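# Close and lock the box's second short end

## Task

The cardboard box has one short end already shut and locked. Shut and lock the opposite short end with its corner flaps tucked inside. The job counts only when both short ends are locked, all four walls are vertical, the base lies flat on the table, and everything stays that way after the grippers release and the arms withdraw; anything held in place only by the robot does not count.

## Robot and tools

Robot: two 6-joint arms, left_arm and right_arm, each with a two-finger parallel gripper and a wrist camera. Root positions in the scene frame: left_arm (+0.032, +0.289, 0) m, quat_wxyz (+0.995, 0, 0, +0.095); right_arm (-0.020, -0.325, 0) m, quat_wxyz (+0.997, 0, 0, -0.074).

Scene frame: origin on the table surface midway between the arms, +z up, +x away from the robot over the table, left_arm on the +y side. The arm names do not tell you which side of a picture an arm is on.

execute_actions: argument "actions" is a list holding nothing or exactly one item. An empty list moves nothing and just reports the state (a look). A motion item is {"rows": [...], "steps": n}: rows holds 1 to 15 rows, steps is 1 to 15 (default 15), each step lasting 1/30 s. Row k is used on step k; if rows run out, the final row is reused. Every row is a single list of 14 numbers covering both arms, even if only one moves: left_arm waist, shoulder, elbow, wrist pitch, wrist yaw, wrist roll, opening, then right_arm in that same order. A wait item is {"steps": n} with n up to 300; it sends nothing and returns when n steps have gone by since the previous result, with your reply time counted in. Optional "pictures": true/false decides whether images come back (default: they do). A refused call sends nothing.

Joint numbers are absolute target angles in radians, the same quantities printed under Joint positions, not offsets. Nominal ranges per arm: waist -2.618 to 3.054, shoulder 0.000 to 3.142, elbow 0.000 to 3.142, wrist pitch -1.571 to 1.571, wrist yaw -1.571 to 1.571, wrist roll -2.094 to 2.094. True ends may sit up to 0.036 rad either way. A target more than 0.036 rad beyond a range end, and farther out than the current reading, gets the call refused; a target past the true end is clipped to it, and a "joint sent to its limit" line may appear (possibly about an earlier action). No such line does not prove there is room left.

Opening is an absolute value from -1 (closed) to +1 (fully open). Away from the extremes the fingers are driven to where grip_measured would read your number. To hold something, command roughly 0.03 below the current grip_measured for a firm hold, a smaller margin for a gentler one. Pad force tops out around 50 to 62 N, lower for parts under about 2 mm thick; first contact can spike.

Motion behaviour: each step the sent target stays within a fixed lead of the measured angle (waist 0.202, shoulder 0.258, elbow 0.238, wrist pitch 0.573, wrist yaw and roll 0.522 rad), and targets implying more than 70 mm of gripper travel in one step are scaled back, so big moves take several calls. Friction can leave a joint up to 0.031 rad short, and tiny changes may not move it. Between calls the arms keep heading to the last row sent until everything settles or a step is HELD; then a new action is needed to continue.

Results: the state line gives each gripper's end_effector_position (m) and end_effector_quat_wxyz in the scene frame; it gets less accurate at long reach. That point lies between the finger pads about 1 cm behind the tips; fingers point along the gripper's +z, close along its y. Joint positions (rad) and Joint velocities (rad/s) list each arm's joints in column order, then pad gap in m (0.094 fully open) and its rate. grip_measured is the measured opening on the command scale, each gripper off by up to about 1 mm. "joint command not followed" means a clearance check altered or blocked targets; the rest of the row still ran. HELD flags steps where your row was partly or wholly not sent. Joint torques are raw drive outputs with offsets and noise. MOTOR HOT warns from 75 °C; OVER-TEMPERATURE FAULT means an arm was stopped (90 °C pauses it 10 s; 100 °C makes it go limp and fall). Avoid holding loads longer than needed.

zoom_image: "camera" is one of cam_head_left, cam_head_right, cam_high, cam_low (672x504 each), cam_left_wrist, cam_right_wrist (504x504 fisheye); "region" is [x0, y0, x1, y1] in that image's pixels, origin top-left, at most 504 by 504. A calibration with K, distortion and T_world_to_cam per camera is provided, approximate to a few degrees and millimetres.

read_manual: optional "section", only "licences"; returns licence text, no motion.

finished_scene: "scene" is the current scene number; it ends that scene for good and reports success. Replying without any tool call also ends things.

Avoid: knocking or placing anything off the table, arms striking or pushing on each other, dropping or slamming the box, shoving hard, and leaving the lid held only by a gripper. Brief external tugs on held parts or pushes on loose objects can happen. When finished, open both grippers and back the arms away.

Each tool is called after "Request:" by a JSON object that holds its "fn" and its "kwargs".

## Session

Request:
{"fn": "execute_actions", "kwargs": {"actions": []}}

Scene clock: 0.00 s of 5500.00 s.
left_arm: end_effector_position=(+0.3704, +0.3364, +0.3405) grip_measured=+1.000 end_effector_quat_wxyz=(+0.598, +0.097, +0.753, +0.258) | right_arm: end_effector_position=(+0.1777, -0.2270, +0.1453) grip_measured=+1.000 end_effector_quat_wxyz=(+0.262, -0.008, +0.879, +0.398)
Joint positions: left_arm=[-0.187  0.901  0.892 -0.148 -0.271  0.493  0.094] | right_arm=[-0.043  0.786  0.558 -0.824 -0.892  0.043  0.094]
Joint velocities: left_arm=[-0.002 -0.002 -0.002  0.066  0.037 -0.037  0.   ] | right_arm=[-0.002 -0.002  0.012 -0.066 -0.022 -0.081  0.   ]
Joint torques (N m, as the arm reports them, + toward a larger angle): no reading

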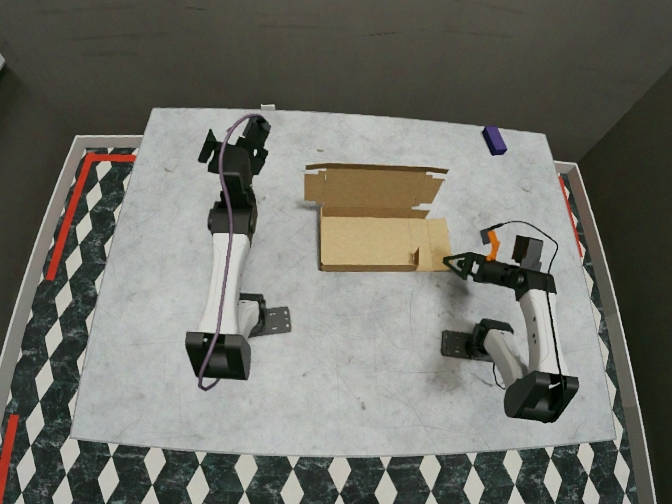

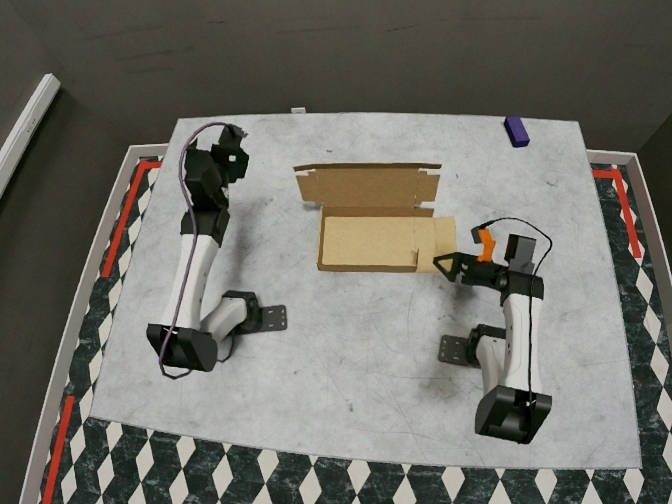

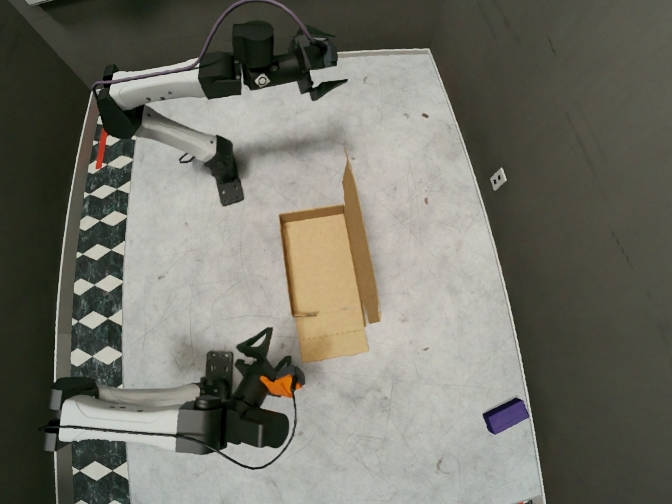

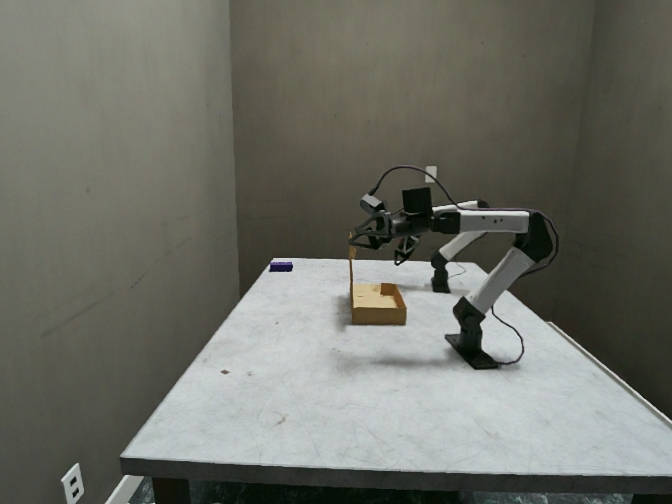

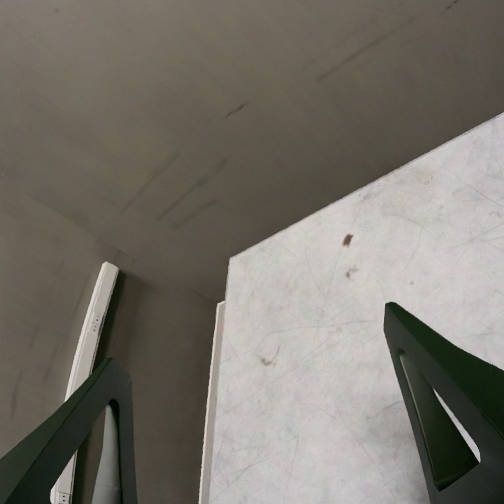

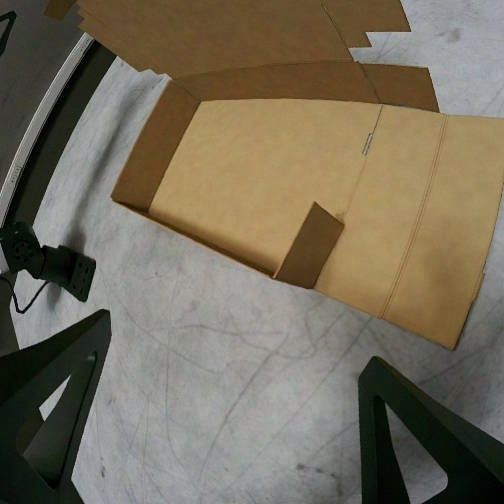

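Request:
{"fn": "zoom_image", "kwargs": {"camera": "cam_high", "region": [250, 270, 410, 390]}}

Request:
{"fn": "zoom_image", "kwargs": {"camera": "cam_head_right", "region": [290, 150, 490, 300]}}

Request:
{"fn": "zoom_image", "kwargs": {"camera": "cam_low", "region": [320, 230, 460, 335]}}

Region (250, 270, 410, 390) of cam_high's 672x504 image, scaled by 3.150, with more detail than that image has; it fills the top 378 rows of this view, and the rest is white.

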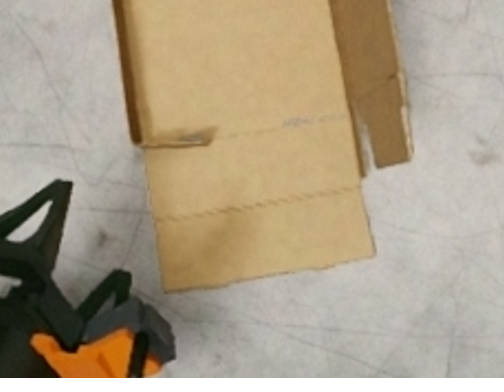

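Region (290, 150, 490, 300) of cam_head_right's 672x504 image, scaled by 2.520, with more detail than that image has; it fills the top 378 rows of this view, and the rest is white.

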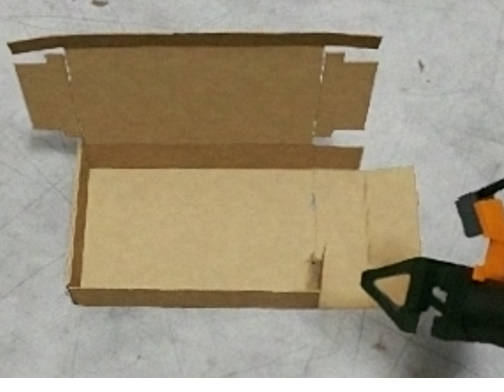

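Region (320, 230, 460, 335) of cam_low's 672x504 image, scaled by 3.600, with more detail than that image has; it fills the top 378 rows of this view, and the rest is white.

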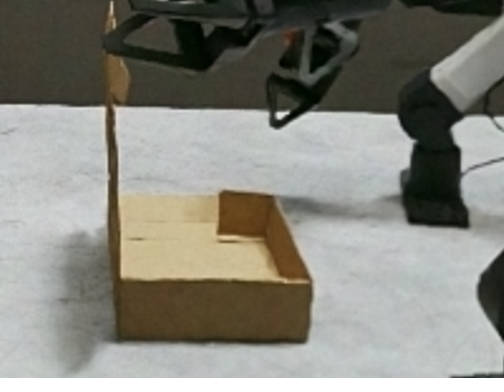

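Request:
{"fn": "execute_actions", "kwargs": {"actions": [{"rows":[[-0.187,0.95,1.0,-1.57,0,0.717,1,-0.3,1.6,1.3,-1.1,-1.3,-1.57,-1]]}], "pictures": false}}

Request:
{"fn": "execute_actions", "kwargs": {"actions": [{"steps":30}], "pictures": false}}

Request:
{"fn": "execute_actions", "kwargs": {"actions": [{"rows":[[-1.044,0.95,1.0,-1.57,0,0.717,1,-0.1,2.421,1.62,-0.77,-1.3,-1.57,-1]]}], "pictures": false}}

Request:
{"fn": "execute_actions", "kwargs": {"actions": [{"steps":30}], "pictures": false}}

Request:
{"fn": "execute_actions", "kwargs": {"actions": [{"rows":[[-1.044,1.643,1.36,-1.288,0,0.717,0.3,-0.1,2.421,1.62,-0.77,-1.3,-1.57,-1]]}], "pictures": false}}

Request:
{"fn": "execute_actions", "kwargs": {"actions": [{"steps":30}]}}

Scene clock: 27.30 s of 5500.00 s.
left_arm: end_effector_position=(+0.2081, +0.2945, +0.1644) grip_measured=+1.000 end_effector_quat_wxyz=(+0.134, +0.333, +0.931, +0.063) | right_arm: end_effector_position=(+0.3238, -0.3053, +0.2311) grip_measured=-0.984 end_effector_quat_wxyz=(+0.501, -0.390, +0.701, +0.323)
Joint positions: left_arm=[-0.185  0.933  0.99  -1.331 -0.027  0.696  0.094] | right_arm=[-0.293  1.614  1.28  -1.071 -1.274 -1.332  0.001]
Joint velocities: left_arm=[-0.002  0.002 -0.032 -1.707  0.051  0.081  0.   ] | right_arm=[-0.002 -0.042 -0.002 -0.095 -0.212 -1.546 -0.   ]
Joint torques (N m, as the arm reports them, + toward a larger angle): left_arm=[-0.3   0.36  9.4   1.11  0.02 -0.01] | right_arm=[-0.65 -7.44  7.41  0.36 -0.48  0.04]
Steps of this call (steps 1 to 90: nothing new was sent; then 23.80 s passed at rest; steps 91 to 105: all 15 steps of this action). Readings (joint positions):
91: left_arm=[-0.185 0.906 0.916 -0.218 -0.238 0.524] | right_arm=[-0.077 0.821 0.590 -0.885 -0.948 -0.035]
92: left_arm=[-0.185 0.914 0.950 -0.321 -0.192 0.561] | right_arm=[-0.147 0.901 0.659 -0.956 -1.020 -0.134]
94: left_arm=[-0.185 0.923 0.984 -0.482 -0.134 0.608] | right_arm=[-0.252 1.081 0.822 -1.013 -1.119 -0.330]
98: left_arm=[-0.185 0.924 0.990 -0.790 -0.074 0.656] | right_arm=[-0.291 1.434 1.165 -1.056 -1.226 -0.722]
105: the state above

Scene clock: 28.30 s of 5500.00 s.
left_arm: end_effector_position=(+0.1546, +0.2910, +0.1543) grip_measured=+1.000 end_effector_quat_wxyz=(+0.034, +0.345, +0.938, +0.017) | right_arm: end_effector_position=(+0.3215, -0.3034, +0.2334) grip_measured=-0.984 end_effector_quat_wxyz=(+0.536, -0.461, +0.652, +0.274)
Joint positions: left_arm=[-0.185  0.933  0.99  -1.553 -0.008  0.712  0.094] | right_arm=[-0.293  1.613  1.28  -1.09  -1.29  -1.561  0.001]
Joint velocities: left_arm=[-0.002 -0.002 -0.002 -0.022  0.007 -0.037  0.   ] | right_arm=[-0.002 -0.002 -0.002 -0.051 -0.007  0.007 -0.   ]
Joint torques (N m, as the arm reports them, + toward a larger angle): left_arm=[-0.2   0.92  8.9   0.41  0.08 -0.02] | right_arm=[-0.69 -7.6   7.39  0.36 -0.59  0.01]
Steps of this call (steps 1 to 30: the robot went on to your last target). Readings (joint positions):
1: left_arm=[-0.185 0.933 0.990 -1.380 -0.023 0.700] | right_arm=[-0.293 1.613 1.280 -1.075 -1.278 -1.378]
2: left_arm=[-0.185 0.933 0.990 -1.419 -0.020 0.702] | right_arm=[-0.293 1.613 1.280 -1.078 -1.280 -1.415]
4: left_arm=[-0.185 0.933 0.990 -1.472 -0.016 0.706] | right_arm=[-0.293 1.613 1.280 -1.083 -1.284 -1.468]
8: left_arm=[-0.185 0.933 0.990 -1.524 -0.011 0.709] | right_arm=[-0.293 1.613 1.280 -1.088 -1.288 -1.523]
30: the state above
All arms were judged still, so your last target was given up. Only a new action makes them travel on or press farther. Fingers that are still opening or closing keep moving.

Scene clock: 28.80 s of 5500.00 s.
left_arm: end_effector_position=(+0.1136, +0.1974, +0.1543) grip_measured=+1.000 end_effector_quat_wxyz=(+0.037, +0.701, +0.712, -0.003) | right_arm: end_effector_position=(+0.4323, -0.2692, +0.0272) grip_measured=-0.984 end_effector_quat_wxyz=(+0.463, -0.477, +0.640, +0.386)
Joint positions: left_arm=[-1.033  0.933  0.99  -1.553  0.002  0.714  0.094] | right_arm=[-0.101  2.427  1.606 -0.793 -1.294 -1.562  0.001]
Joint velocities: left_arm=[-0.081 -0.007 -0.002 -0.051  0.066  0.007  0.   ] | right_arm=[ 0.007  1.092 -0.007 -0.022  0.168  0.022 -0.   ]
Joint torques (N m, as the arm reports them, + toward a larger angle): left_arm=[-0.69  0.99  8.89  0.43 -0.04 -0.04] | right_arm=[  0.14 -18.4    5.83   0.39  -0.74   0.  ]
Steps of this call (steps 1 to 15: all 15 steps of this action). Readings (joint positions):
1: left_arm=[-0.220 0.933 0.990 -1.553 -0.017 0.711] | right_arm=[-0.280 1.632 1.301 -1.086 -1.288 -1.562]
2: left_arm=[-0.296 0.933 0.990 -1.553 -0.015 0.711] | right_arm=[-0.249 1.677 1.356 -1.054 -1.289 -1.562]
4: left_arm=[-0.444 0.933 0.990 -1.553 -0.011 0.712] | right_arm=[-0.178 1.796 1.481 -0.976 -1.293 -1.562]
8: left_arm=[-0.740 0.933 0.990 -1.553 -0.005 0.713] | right_arm=[-0.106 2.036 1.603 -0.852 -1.302 -1.562]
15: the state above

Scene clock: 29.80 s of 5500.00 s.
left_arm: end_effector_position=(+0.1135, +0.1973, +0.1543) grip_measured=+1.000 end_effector_quat_wxyz=(+0.037, +0.702, +0.711, -0.003) | right_arm: end_effector_position=(+0.4328, -0.2699, +0.0229) grip_measured=-0.984 end_effector_quat_wxyz=(+0.468, -0.476, +0.637, +0.387)
Joint positions: left_arm=[-1.035  0.933  0.99  -1.553  0.002  0.714  0.094] | right_arm=[-0.103  2.442  1.606 -0.781 -1.304 -1.569  0.001]
Joint velocities: left_arm=[ 0.002 -0.002 -0.012 -0.022  0.022 -0.022  0.   ] | right_arm=[-0.002 -0.007  0.007  0.066 -0.095  0.022  0.001]
Joint torques (N m, as the arm reports them, + toward a larger angle): left_arm=[-0.9   0.9   8.79  0.41 -0.01 -0.04] | right_arm=[  0.39 -14.21   5.83   0.29  -0.47   0.08]
Steps of this call (steps 1 to 30: the robot went on to your last target). Readings (joint positions):
1: left_arm=[-1.034 0.933 0.990 -1.553 0.002 0.714] | right_arm=[-0.102 2.453 1.606 -0.795 -1.319 -1.569]
2: left_arm=[-1.034 0.933 0.990 -1.553 0.002 0.714] | right_arm=[-0.104 2.453 1.606 -0.794 -1.320 -1.569]
4: left_arm=[-1.035 0.933 0.990 -1.553 0.002 0.714] | right_arm=[-0.103 2.447 1.606 -0.789 -1.314 -1.569]
8: left_arm=[-1.035 0.933 0.990 -1.553 0.002 0.714] | right_arm=[-0.103 2.442 1.606 -0.784 -1.309 -1.569]
30: the state above
All arms were judged still, so your last target was given up. Only a new action makes them travel on or press farther. Fingers that are still opening or closing keep moving.

Scene clock: 30.30 s of 5500.00 s.
left_arm: end_effector_position=(+0.2259, +0.0710, +0.1114) grip_measured=+0.302 end_effector_quat_wxyz=(-0.015, +0.702, +0.712, +0.000) | right_arm: end_effector_position=(+0.4328, -0.2699, +0.0229) grip_measured=-0.984 end_effector_quat_wxyz=(+0.468, -0.476, +0.637, +0.387)
Joint positions: left_arm=[-1.035  1.674  1.359 -1.285  0.002  0.714  0.061] | right_arm=[-0.103  2.442  1.606 -0.781 -1.304 -1.569  0.001]
Joint velocities: left_arm=[-0.012  0.002 -0.002  0.007 -0.037 -0.007  0.001] | right_arm=[-0.007 -0.017  0.007  0.007 -0.081 -0.007  0.   ]
Joint torques (N m, as the arm reports them, + toward a larger angle): left_arm=[ -1.01 -11.94   8.2    0.32  -0.04  -0.03] | right_arm=[  0.32 -14.24   5.86   0.3   -0.48   0.09]
Steps of this call (steps 1 to 15: all 15 steps of this action). Readings (joint positions):
1: left_arm=[-1.035 0.953 1.011 -1.557 0.002 0.714] | right_arm=[-0.103 2.442 1.606 -0.781 -1.304 -1.569]
2: left_arm=[-1.035 0.998 1.062 -1.548 0.002 0.714] | right_arm=[-0.103 2.442 1.606 -0.781 -1.304 -1.569]
4: left_arm=[-1.035 1.108 1.176 -1.492 0.002 0.714] | right_arm=[-0.103 2.442 1.606 -0.781 -1.304 -1.569]
8: left_arm=[-1.035 1.368 1.350 -1.372 0.002 0.714] | right_arm=[-0.103 2.442 1.606 -0.781 -1.304 -1.569]
15: the state above

Scene clock: 31.30 s of 5500.00 s.
left_arm: end_effector_position=(+0.2260, +0.0709, +0.1178) grip_measured=+0.302 end_effector_quat_wxyz=(-0.003, +0.702, +0.712, -0.001) | right_arm: end_effector_position=(+0.4328, -0.2699, +0.0229) grip_measured=-0.984 end_effector_quat_wxyz=(+0.468, -0.476, +0.637, +0.387)
Joint positions: left_arm=[-1.035  1.651  1.359 -1.285  0.002  0.714  0.061] | right_arm=[-0.103  2.442  1.606 -0.781 -1.304 -1.569  0.001]
Joint velocities: left_arm=[ 0.017 -0.007  0.007  0.007 -0.037  0.022 -0.001] | right_arm=[-0.012  0.002  0.002  0.007 -0.022 -0.022 -0.001]
Joint torques (N m, as the arm reports them, + toward a larger angle): left_arm=[-0.88 -9.67  8.27  0.3  -0.04 -0.03] | right_arm=[  0.33 -14.24   5.88   0.29  -0.47   0.08]
Steps of this call (steps 1 to 30: the robot went on to your last target). Readings (joint positions):
1: left_arm=[-1.035 1.670 1.359 -1.285 0.002 0.714] | right_arm=[-0.103 2.442 1.606 -0.781 -1.304 -1.569]
2: left_arm=[-1.035 1.664 1.359 -1.285 0.002 0.714] | right_arm=[-0.103 2.442 1.606 -0.781 -1.304 -1.569]
4: left_arm=[-1.035 1.654 1.359 -1.285 0.002 0.714] | right_arm=[-0.103 2.442 1.606 -0.781 -1.304 -1.569]
8: left_arm=[-1.035 1.651 1.359 -1.285 0.002 0.714] | right_arm=[-0.103 2.442 1.606 -0.781 -1.304 -1.569]
30: the state above
All arms were judged still, so your last target was given up. Only a new action makes them travel on or press farther. Fingers that are still opening or closing keep moving.
camera_calibration (this result's frames):
cam_left_wrist: T_world_to_cam=[[-0.969979, 0.230851, 0.0764752, 0.194934], [0.232707, 0.78976, 0.567562, -0.136039], [0.0706252, 0.56832, -0.819771, 0.13547], [0, 0, 0, 1]] pos_world=[0.211171, -0.0145524, 0.173358]
cam_right_wrist: T_world_to_cam=[[0.968749, -0.183551, 0.166834, -0.477748], [-0.0115238, -0.705185, -0.70893, -0.130717], [0.247774, 0.684853, -0.685263, 0.191225], [0, 0, 0, 1]] pos_world=[0.413931, -0.310831, 0.118075]

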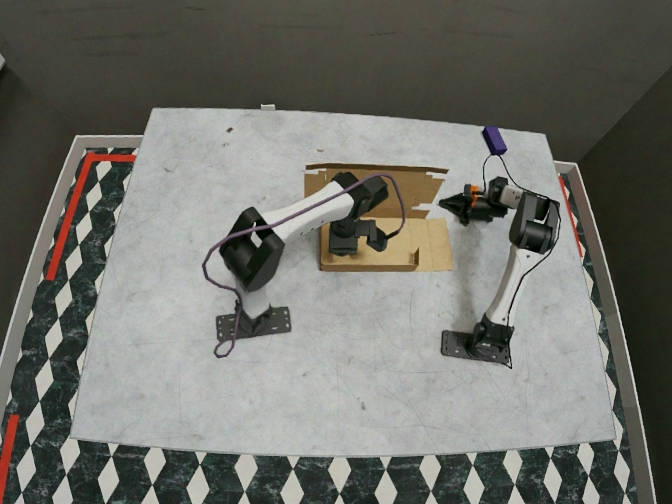

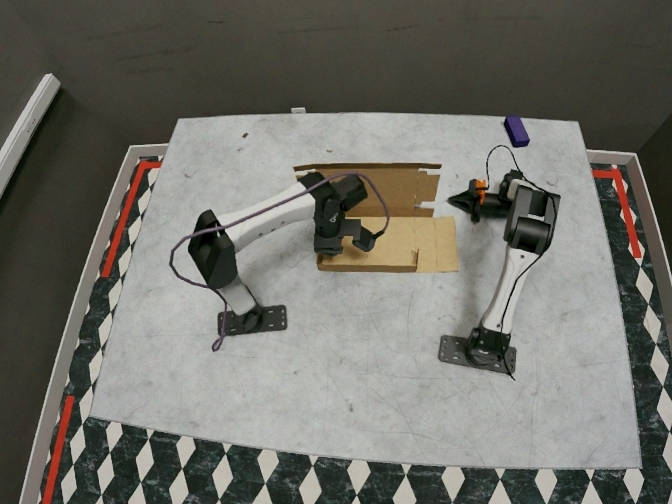

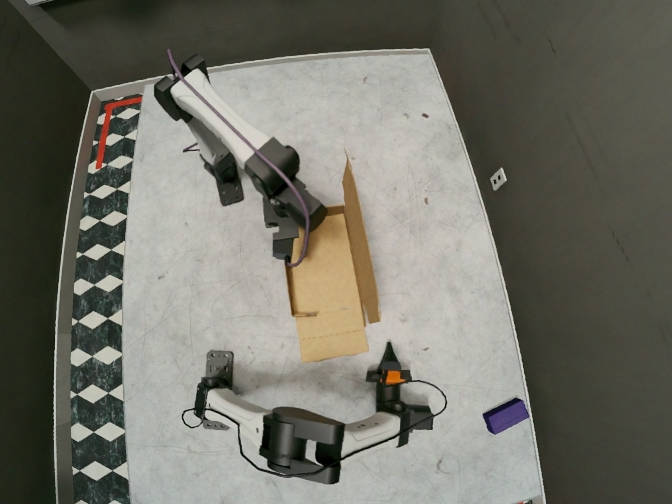

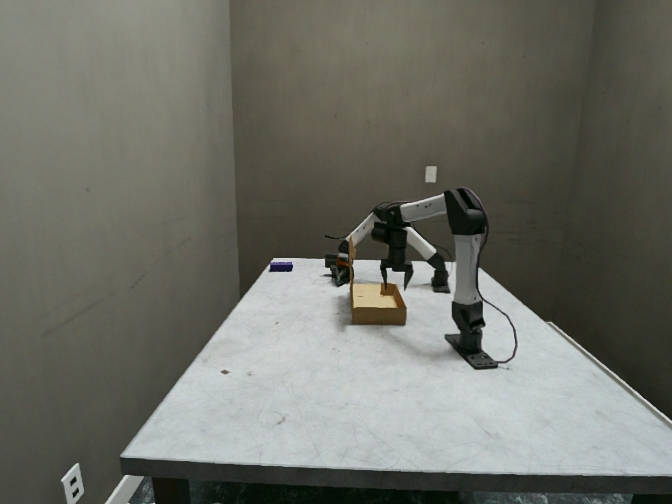

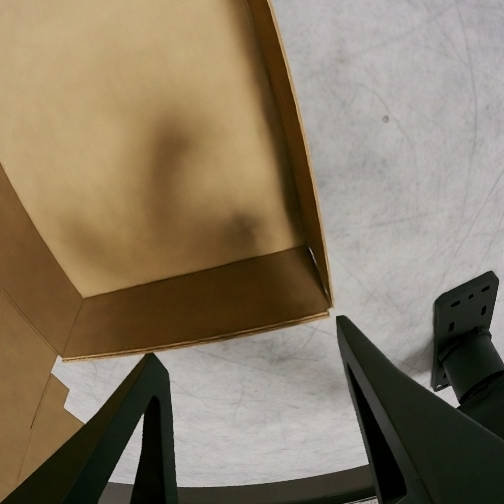

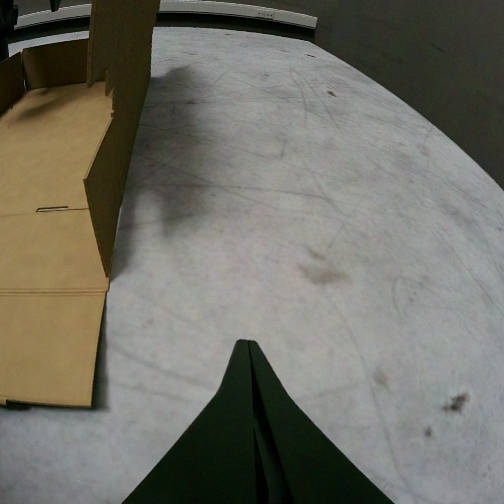

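Request:
{"fn": "execute_actions", "kwargs": {"actions": [{"rows":[[-1.09,1.643,1.36,-1.288,0,0.63,0.6,-0.08,2.4,1.62,-0.77,-1.3,-1.57,-1],[-1.14,1.643,1.36,-1.288,0,0.63,0.6,-0.06,2.39,1.62,-0.77,-1.3,-1.57,-1],[-1.14,1.643,1.36,-1.288,0,0.63,0.6,-0.04,2.39,1.62,-0.77,-1.3,-1.57,-1],[-1.14,1.643,1.36,-1.25,0,0.63,0.6,-0.02,2.39,1.62,-0.77,-1.3,-1.57,-1],[-1.14,1.65,1.32,-1.2,0,0.63,0.6,0,2.39,1.62,-0.77,-1.3,-1.57,-1],[-1.14,1.66,1.28,-1.15,0,0.63,0.6,0.02,2.39,1.62,-0.77,-1.3,-1.57,-1],[-1.14,1.67,1.24,-1.1,0,0.63,0.6,0.04,2.39,1.62,-0.77,-1.3,-1.57,-1],[-1.14,1.68,1.2,-1.05,0,0.63,0.6,0.05,2.39,1.62,-0.77,-1.3,-1.57,-1],[-1.14,1.69,1.16,-1.0,0,0.63,0.6,0.05,2.39,1.62,-0.77,-1.3,-1.57,-1],[-1.14,1.7,1.12,-0.96,0,0.63,0.6,0.05,2.39,1.62,-0.77,-1.3,-1.57,-1],[-1.14,1.705,1.09,-0.95,0,0.63,0.6,0.05,2.39,1.62,-0.77,-1.3,-1.57,-1]]}]}}

Scene clock: 41.27 s of 5500.00 s.
left_arm: end_effector_position=(+0.1933, +0.0629, +0.0404) grip_measured=+0.599 end_effector_quat_wxyz=(-0.026, +0.713, +0.701, +0.003) | right_arm: end_effector_position=(+0.4207, -0.1955, +0.0369) grip_measured=-0.984 end_effector_quat_wxyz=(-0.443, +0.537, -0.588, -0.412)
Joint positions: left_arm=[-1.142  1.701  1.099 -1.021  0.002  0.638  0.075] | right_arm=[ 0.064  2.406  1.606 -0.778 -1.301 -1.569  0.001]
Joint velocities: left_arm=[ 0.002  0.095 -0.134  0.198  0.007  0.022 -0.   ] | right_arm=[-0.056 -0.007 -0.007 -0.11   0.037  0.022 -0.   ]
Joint torques (N m, as the arm reports them, + toward a larger angle): left_arm=[ 0.1  -9.35  7.45  0.58 -0.04 -0.12] | right_arm=[ -0.9  -13.71   5.92   0.31  -0.51   0.09]
Steps of this call (steps 1 to 90: nothing new was sent; then 6.47 s passed at rest; steps 91 to 105: all 15 steps of this action). Readings (joint positions):
91: left_arm=[-1.040 1.651 1.359 -1.285 0.000 0.702] | right_arm=[-0.103 2.440 1.606 -0.781 -1.303 -1.569]
92: left_arm=[-1.056 1.651 1.359 -1.285 -0.002 0.688] | right_arm=[-0.099 2.437 1.606 -0.781 -1.302 -1.569]
94: left_arm=[-1.108 1.651 1.359 -1.282 -0.002 0.669] | right_arm=[-0.081 2.425 1.606 -0.781 -1.301 -1.569]
98: left_arm=[-1.142 1.651 1.294 -1.184 0.002 0.649] | right_arm=[0.002 2.407 1.606 -0.778 -1.301 -1.569]
105: the state above
camera_calibration (this result's frames):
cam_left_wrist: T_world_to_cam=[[-0.959855, 0.257113, 0.112117, 0.165994], [0.272506, 0.760062, 0.589954, -0.0849757], [0.0664695, 0.596823, -0.799615, 0.0771158], [0, 0, 0, 1]] pos_world=[0.17736, -0.0241169, 0.093184]
cam_right_wrist: T_world_to_cam=[[0.978557, -0.0182533, 0.205166, -0.427909], [0.133643, -0.701677, -0.699849, -0.129163], [0.156735, 0.712261, -0.684192, 0.196583], [0, 0, 0, 1]] pos_world=[0.405184, -0.23846, 0.131898]

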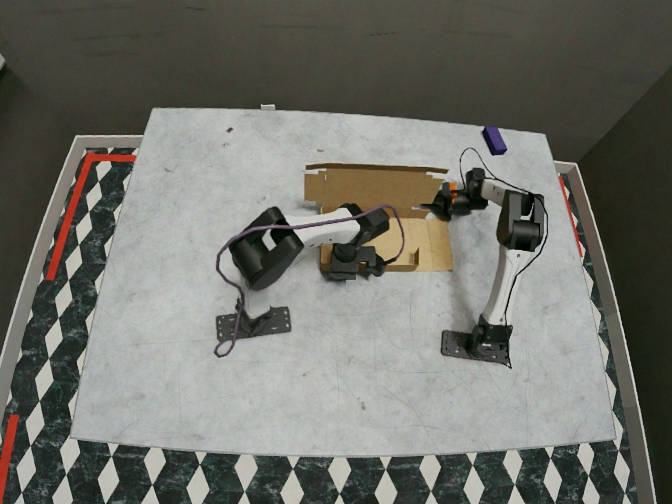

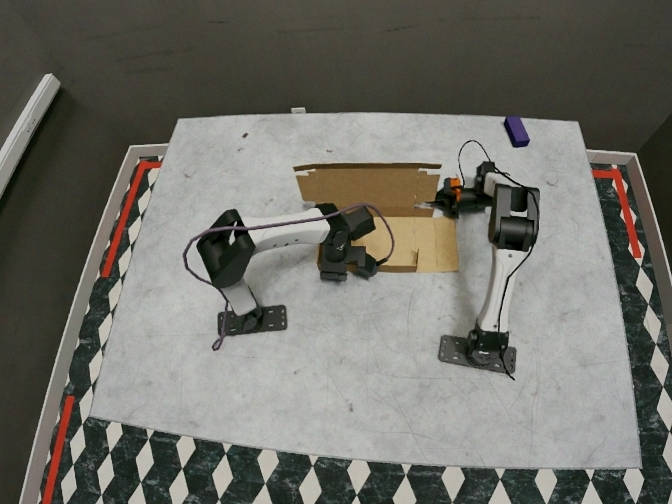

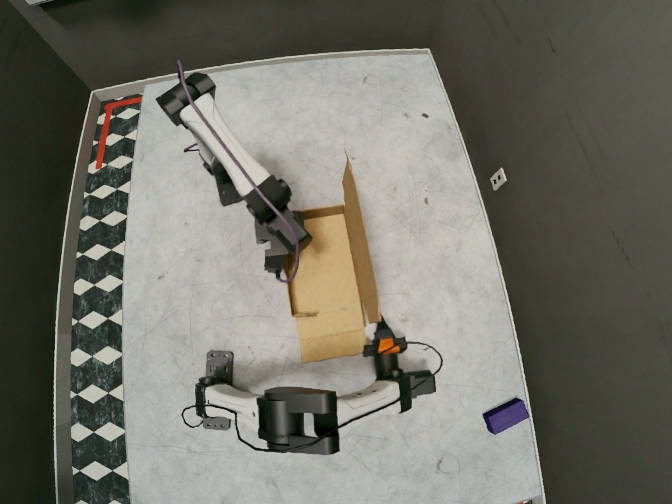

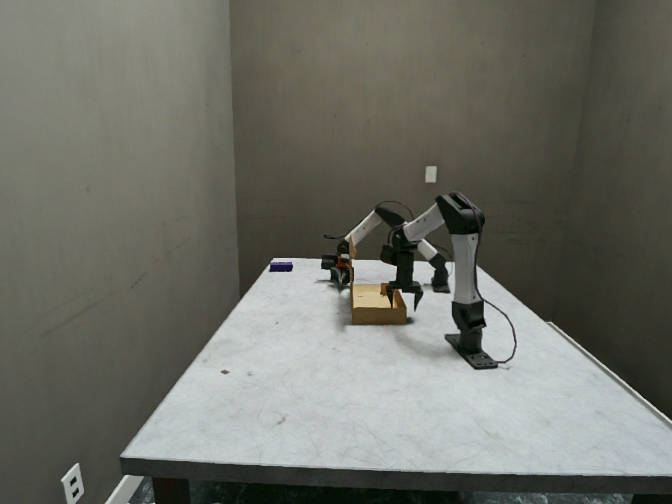

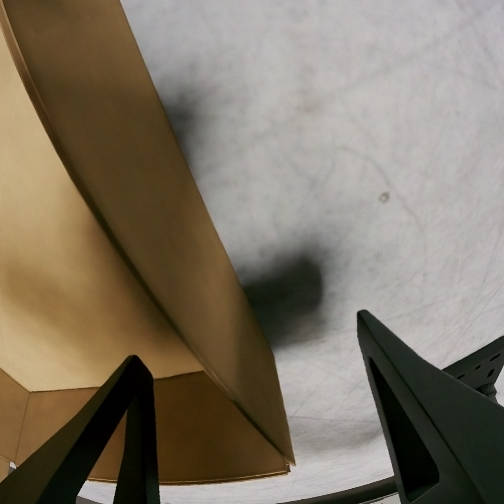

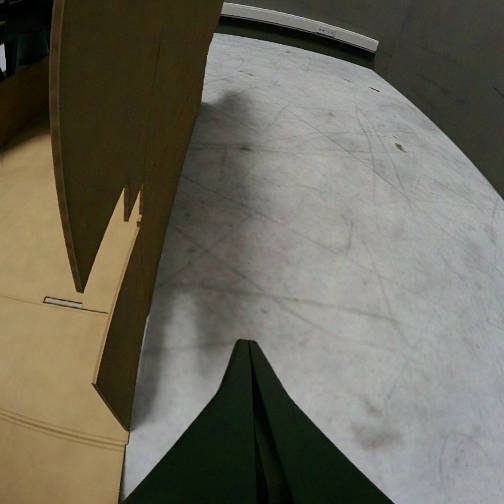

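Request:
{"fn": "execute_actions", "kwargs": {"actions": [{"rows":[[-1.12,1.705,1.09,-0.95,0,0.65,-1,0.05,2.4,1.6,-0.77,-1.3,-1.57,-1]]}], "pictures": false}}

Request:
{"fn": "execute_actions", "kwargs": {"actions": [{"rows":[[-1.12,1.705,1.09,-0.95,0,0.65,-1,0.05,2.38,1.57,-0.75,-1.3,-1.57,-1],[-1.12,1.705,1.09,-0.95,0,0.65,-1,0.05,2.36,1.53,-0.73,-1.3,-1.57,-1],[-1.12,1.705,1.09,-0.95,0,0.65,-1,0.05,2.34,1.49,-0.71,-1.3,-1.57,-1],[-1.12,1.705,1.09,-0.95,0,0.65,-1,0.05,2.32,1.45,-0.69,-1.3,-1.57,-1],[-1.12,1.705,1.09,-0.95,0,0.65,-1,0.05,2.3,1.41,-0.67,-1.3,-1.57,-1],[-1.12,1.705,1.09,-0.95,0,0.65,-1,0.05,2.28,1.37,-0.65,-1.3,-1.57,-1],[-1.12,1.705,1.09,-0.95,0,0.65,-1,0.05,2.26,1.33,-0.63,-1.3,-1.57,-1],[-1.12,1.705,1.09,-0.95,0,0.65,-1,0.05,2.24,1.29,-0.61,-1.3,-1.57,-1],[-1.12,1.705,1.09,-0.95,0,0.65,-1,0.05,2.22,1.25,-0.59,-1.3,-1.57,-1],[-1.12,1.705,1.09,-0.95,0,0.65,-1,0.05,2.195,1.21,-0.577,-1.3,-1.57,-1]]}]}}

Scene clock: 48.47 s of 5500.00 s.
left_arm: end_effector_position=(+0.2050, +0.0534, +0.0393) grip_measured=-0.982 end_effector_quat_wxyz=(+0.003, +0.710, +0.704, -0.001) | right_arm: end_effector_position=(+0.4215, -0.1984, +0.0369) grip_measured=-0.984 end_effector_quat_wxyz=(-0.445, +0.535, -0.589, -0.411)
Joint positions: left_arm=[-1.128  1.702  1.097 -0.959  0.002  0.643  0.001] | right_arm=[ 0.058  2.406  1.606 -0.778 -1.301 -1.569  0.001]
Joint velocities: left_arm=[ 0.017 -0.007  0.007 -0.066 -0.066 -0.081 -0.001] | right_arm=[ 0.002 -0.017 -0.007 -0.022 -0.051 -0.051  0.   ]
Joint torques (N m, as the arm reports them, + toward a larger angle): left_arm=[ 0.68 -9.1   6.92  0.48 -0.06  0.  ] | right_arm=[ -0.69 -13.01   4.64   0.31  -0.5    0.09]
Steps of this call (steps 1 to 30: the robot went on to your last target; steps 31 to 90: nothing new was sent; then 3.70 s passed at rest; steps 91 to 105: all 15 steps of this action). Readings (joint positions):
91: left_arm=[-1.141 1.702 1.097 -0.959 0.002 0.637] | right_arm=[0.058 2.406 1.606 -0.778 -1.301 -1.569]
92: left_arm=[-1.138 1.702 1.097 -0.959 0.002 0.638] | right_arm=[0.058 2.406 1.606 -0.778 -1.301 -1.569]
94: left_arm=[-1.131 1.702 1.097 -0.959 0.002 0.641] | right_arm=[0.058 2.406 1.606 -0.778 -1.301 -1.569]
98: left_arm=[-1.128 1.702 1.097 -0.959 0.002 0.643] | right_arm=[0.058 2.406 1.606 -0.778 -1.301 -1.569]
105: the state above

Scene clock: 48.97 s of 5500.00 s.
left_arm: end_effector_position=(+0.2034, +0.0543, +0.0393) grip_measured=-0.982 end_effector_quat_wxyz=(-0.000, +0.715, +0.699, -0.003) | right_arm: end_effector_position=(+0.3560, -0.1947, +0.0331) grip_measured=-0.984 end_effector_quat_wxyz=(-0.442, +0.531, -0.594, -0.412)
Joint positions: left_arm=[-1.128  1.702  1.097 -0.966  0.006  0.657  0.001] | right_arm=[ 0.052  2.216  1.232 -0.605 -1.297 -1.569  0.001]
Joint velocities: left_arm=[ 0.002  0.002  0.002 -0.022  0.081 -0.022  0.001] | right_arm=[-0.017 -0.007  0.012  0.183  0.007  0.051  0.   ]
Joint torques (N m, as the arm reports them, + toward a larger angle): left_arm=[ 0.76 -8.96  6.89  0.56 -0.1  -0.16] | right_arm=[ -0.09 -12.16   2.99   0.18  -0.54   0.08]
Steps of this call (steps 1 to 15: all 15 steps of this action). Readings (joint positions):
1: left_arm=[-1.128 1.702 1.097 -0.959 0.002 0.643] | right_arm=[0.058 2.405 1.604 -0.774 -1.301 -1.569]
2: left_arm=[-1.128 1.702 1.097 -0.959 0.002 0.643] | right_arm=[0.058 2.400 1.591 -0.763 -1.300 -1.569]
4: left_arm=[-1.128 1.702 1.097 -0.959 0.002 0.643] | right_arm=[0.058 2.374 1.534 -0.738 -1.300 -1.569]
8: left_arm=[-1.128 1.702 1.097 -0.959 0.002 0.643] | right_arm=[0.058 2.296 1.375 -0.684 -1.299 -1.569]
15: the state above
camera_calibration (this result's frames):
cam_left_wrist: T_world_to_cam=[[-0.961053, 0.266015, 0.0749249, 0.179183], [0.261086, 0.785022, 0.561761, -0.07842], [0.0906189, 0.559443, -0.8239, 0.0788078], [0, 0, 0, 1]] pos_world=[0.185538, -0.0301925, 0.0955577]
cam_right_wrist: T_world_to_cam=[[0.980681, -0.029619, 0.193359, -0.366442], [0.11661, -0.705118, -0.699436, -0.11726], [0.157058, 0.708471, -0.688042, 0.202837], [0, 0, 0, 1]] pos_world=[0.341179, -0.23724, 0.128399]

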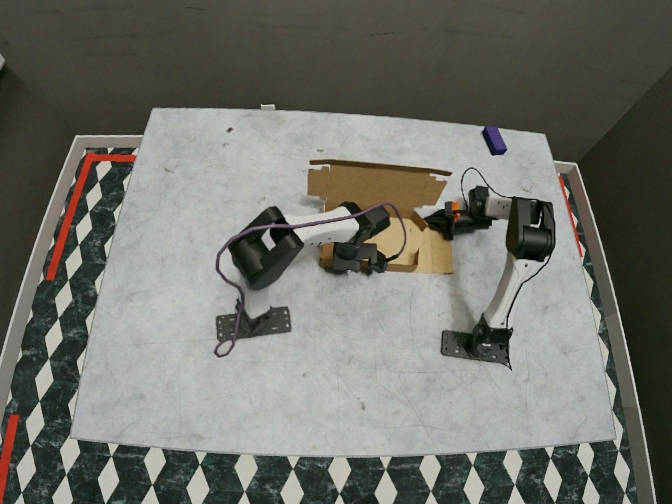

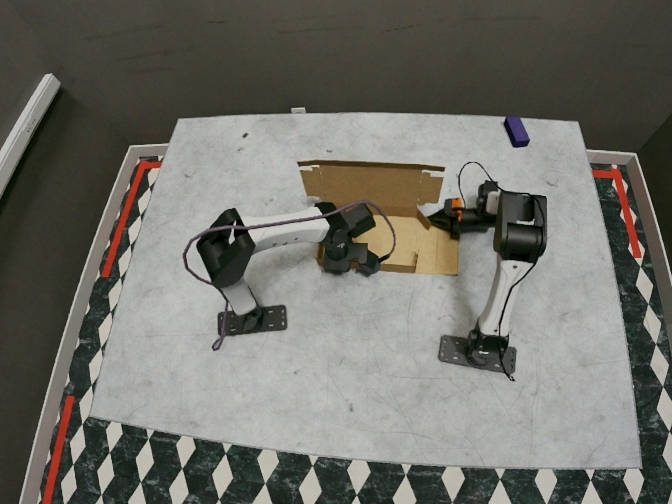

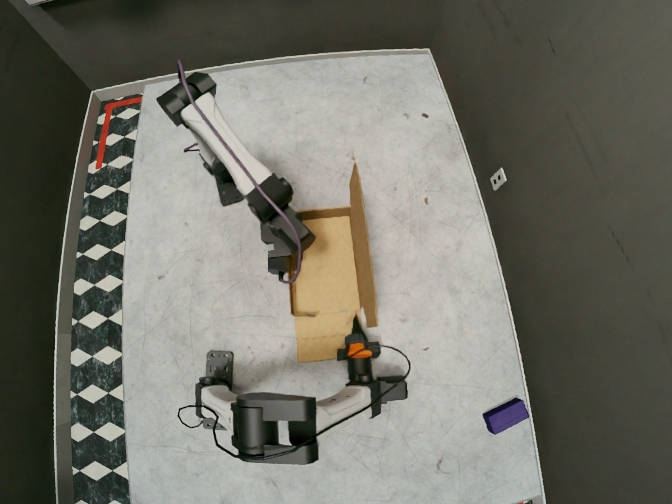

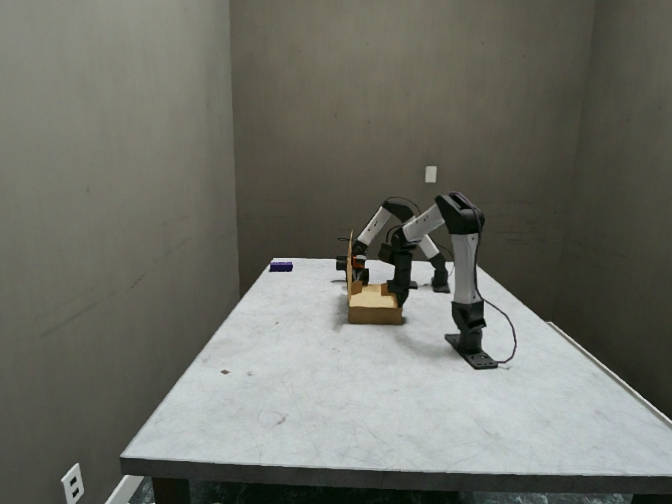

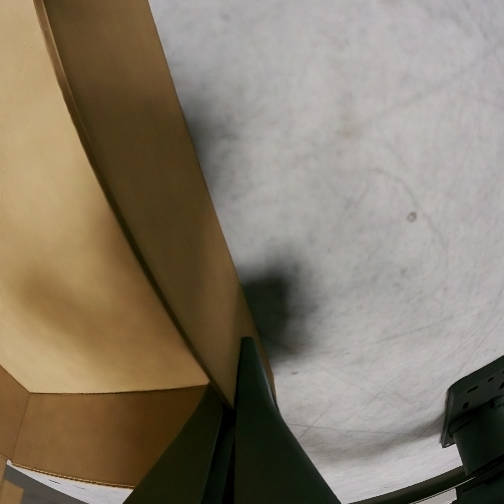

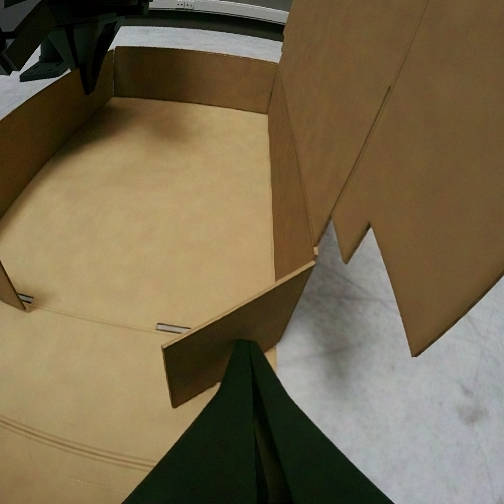

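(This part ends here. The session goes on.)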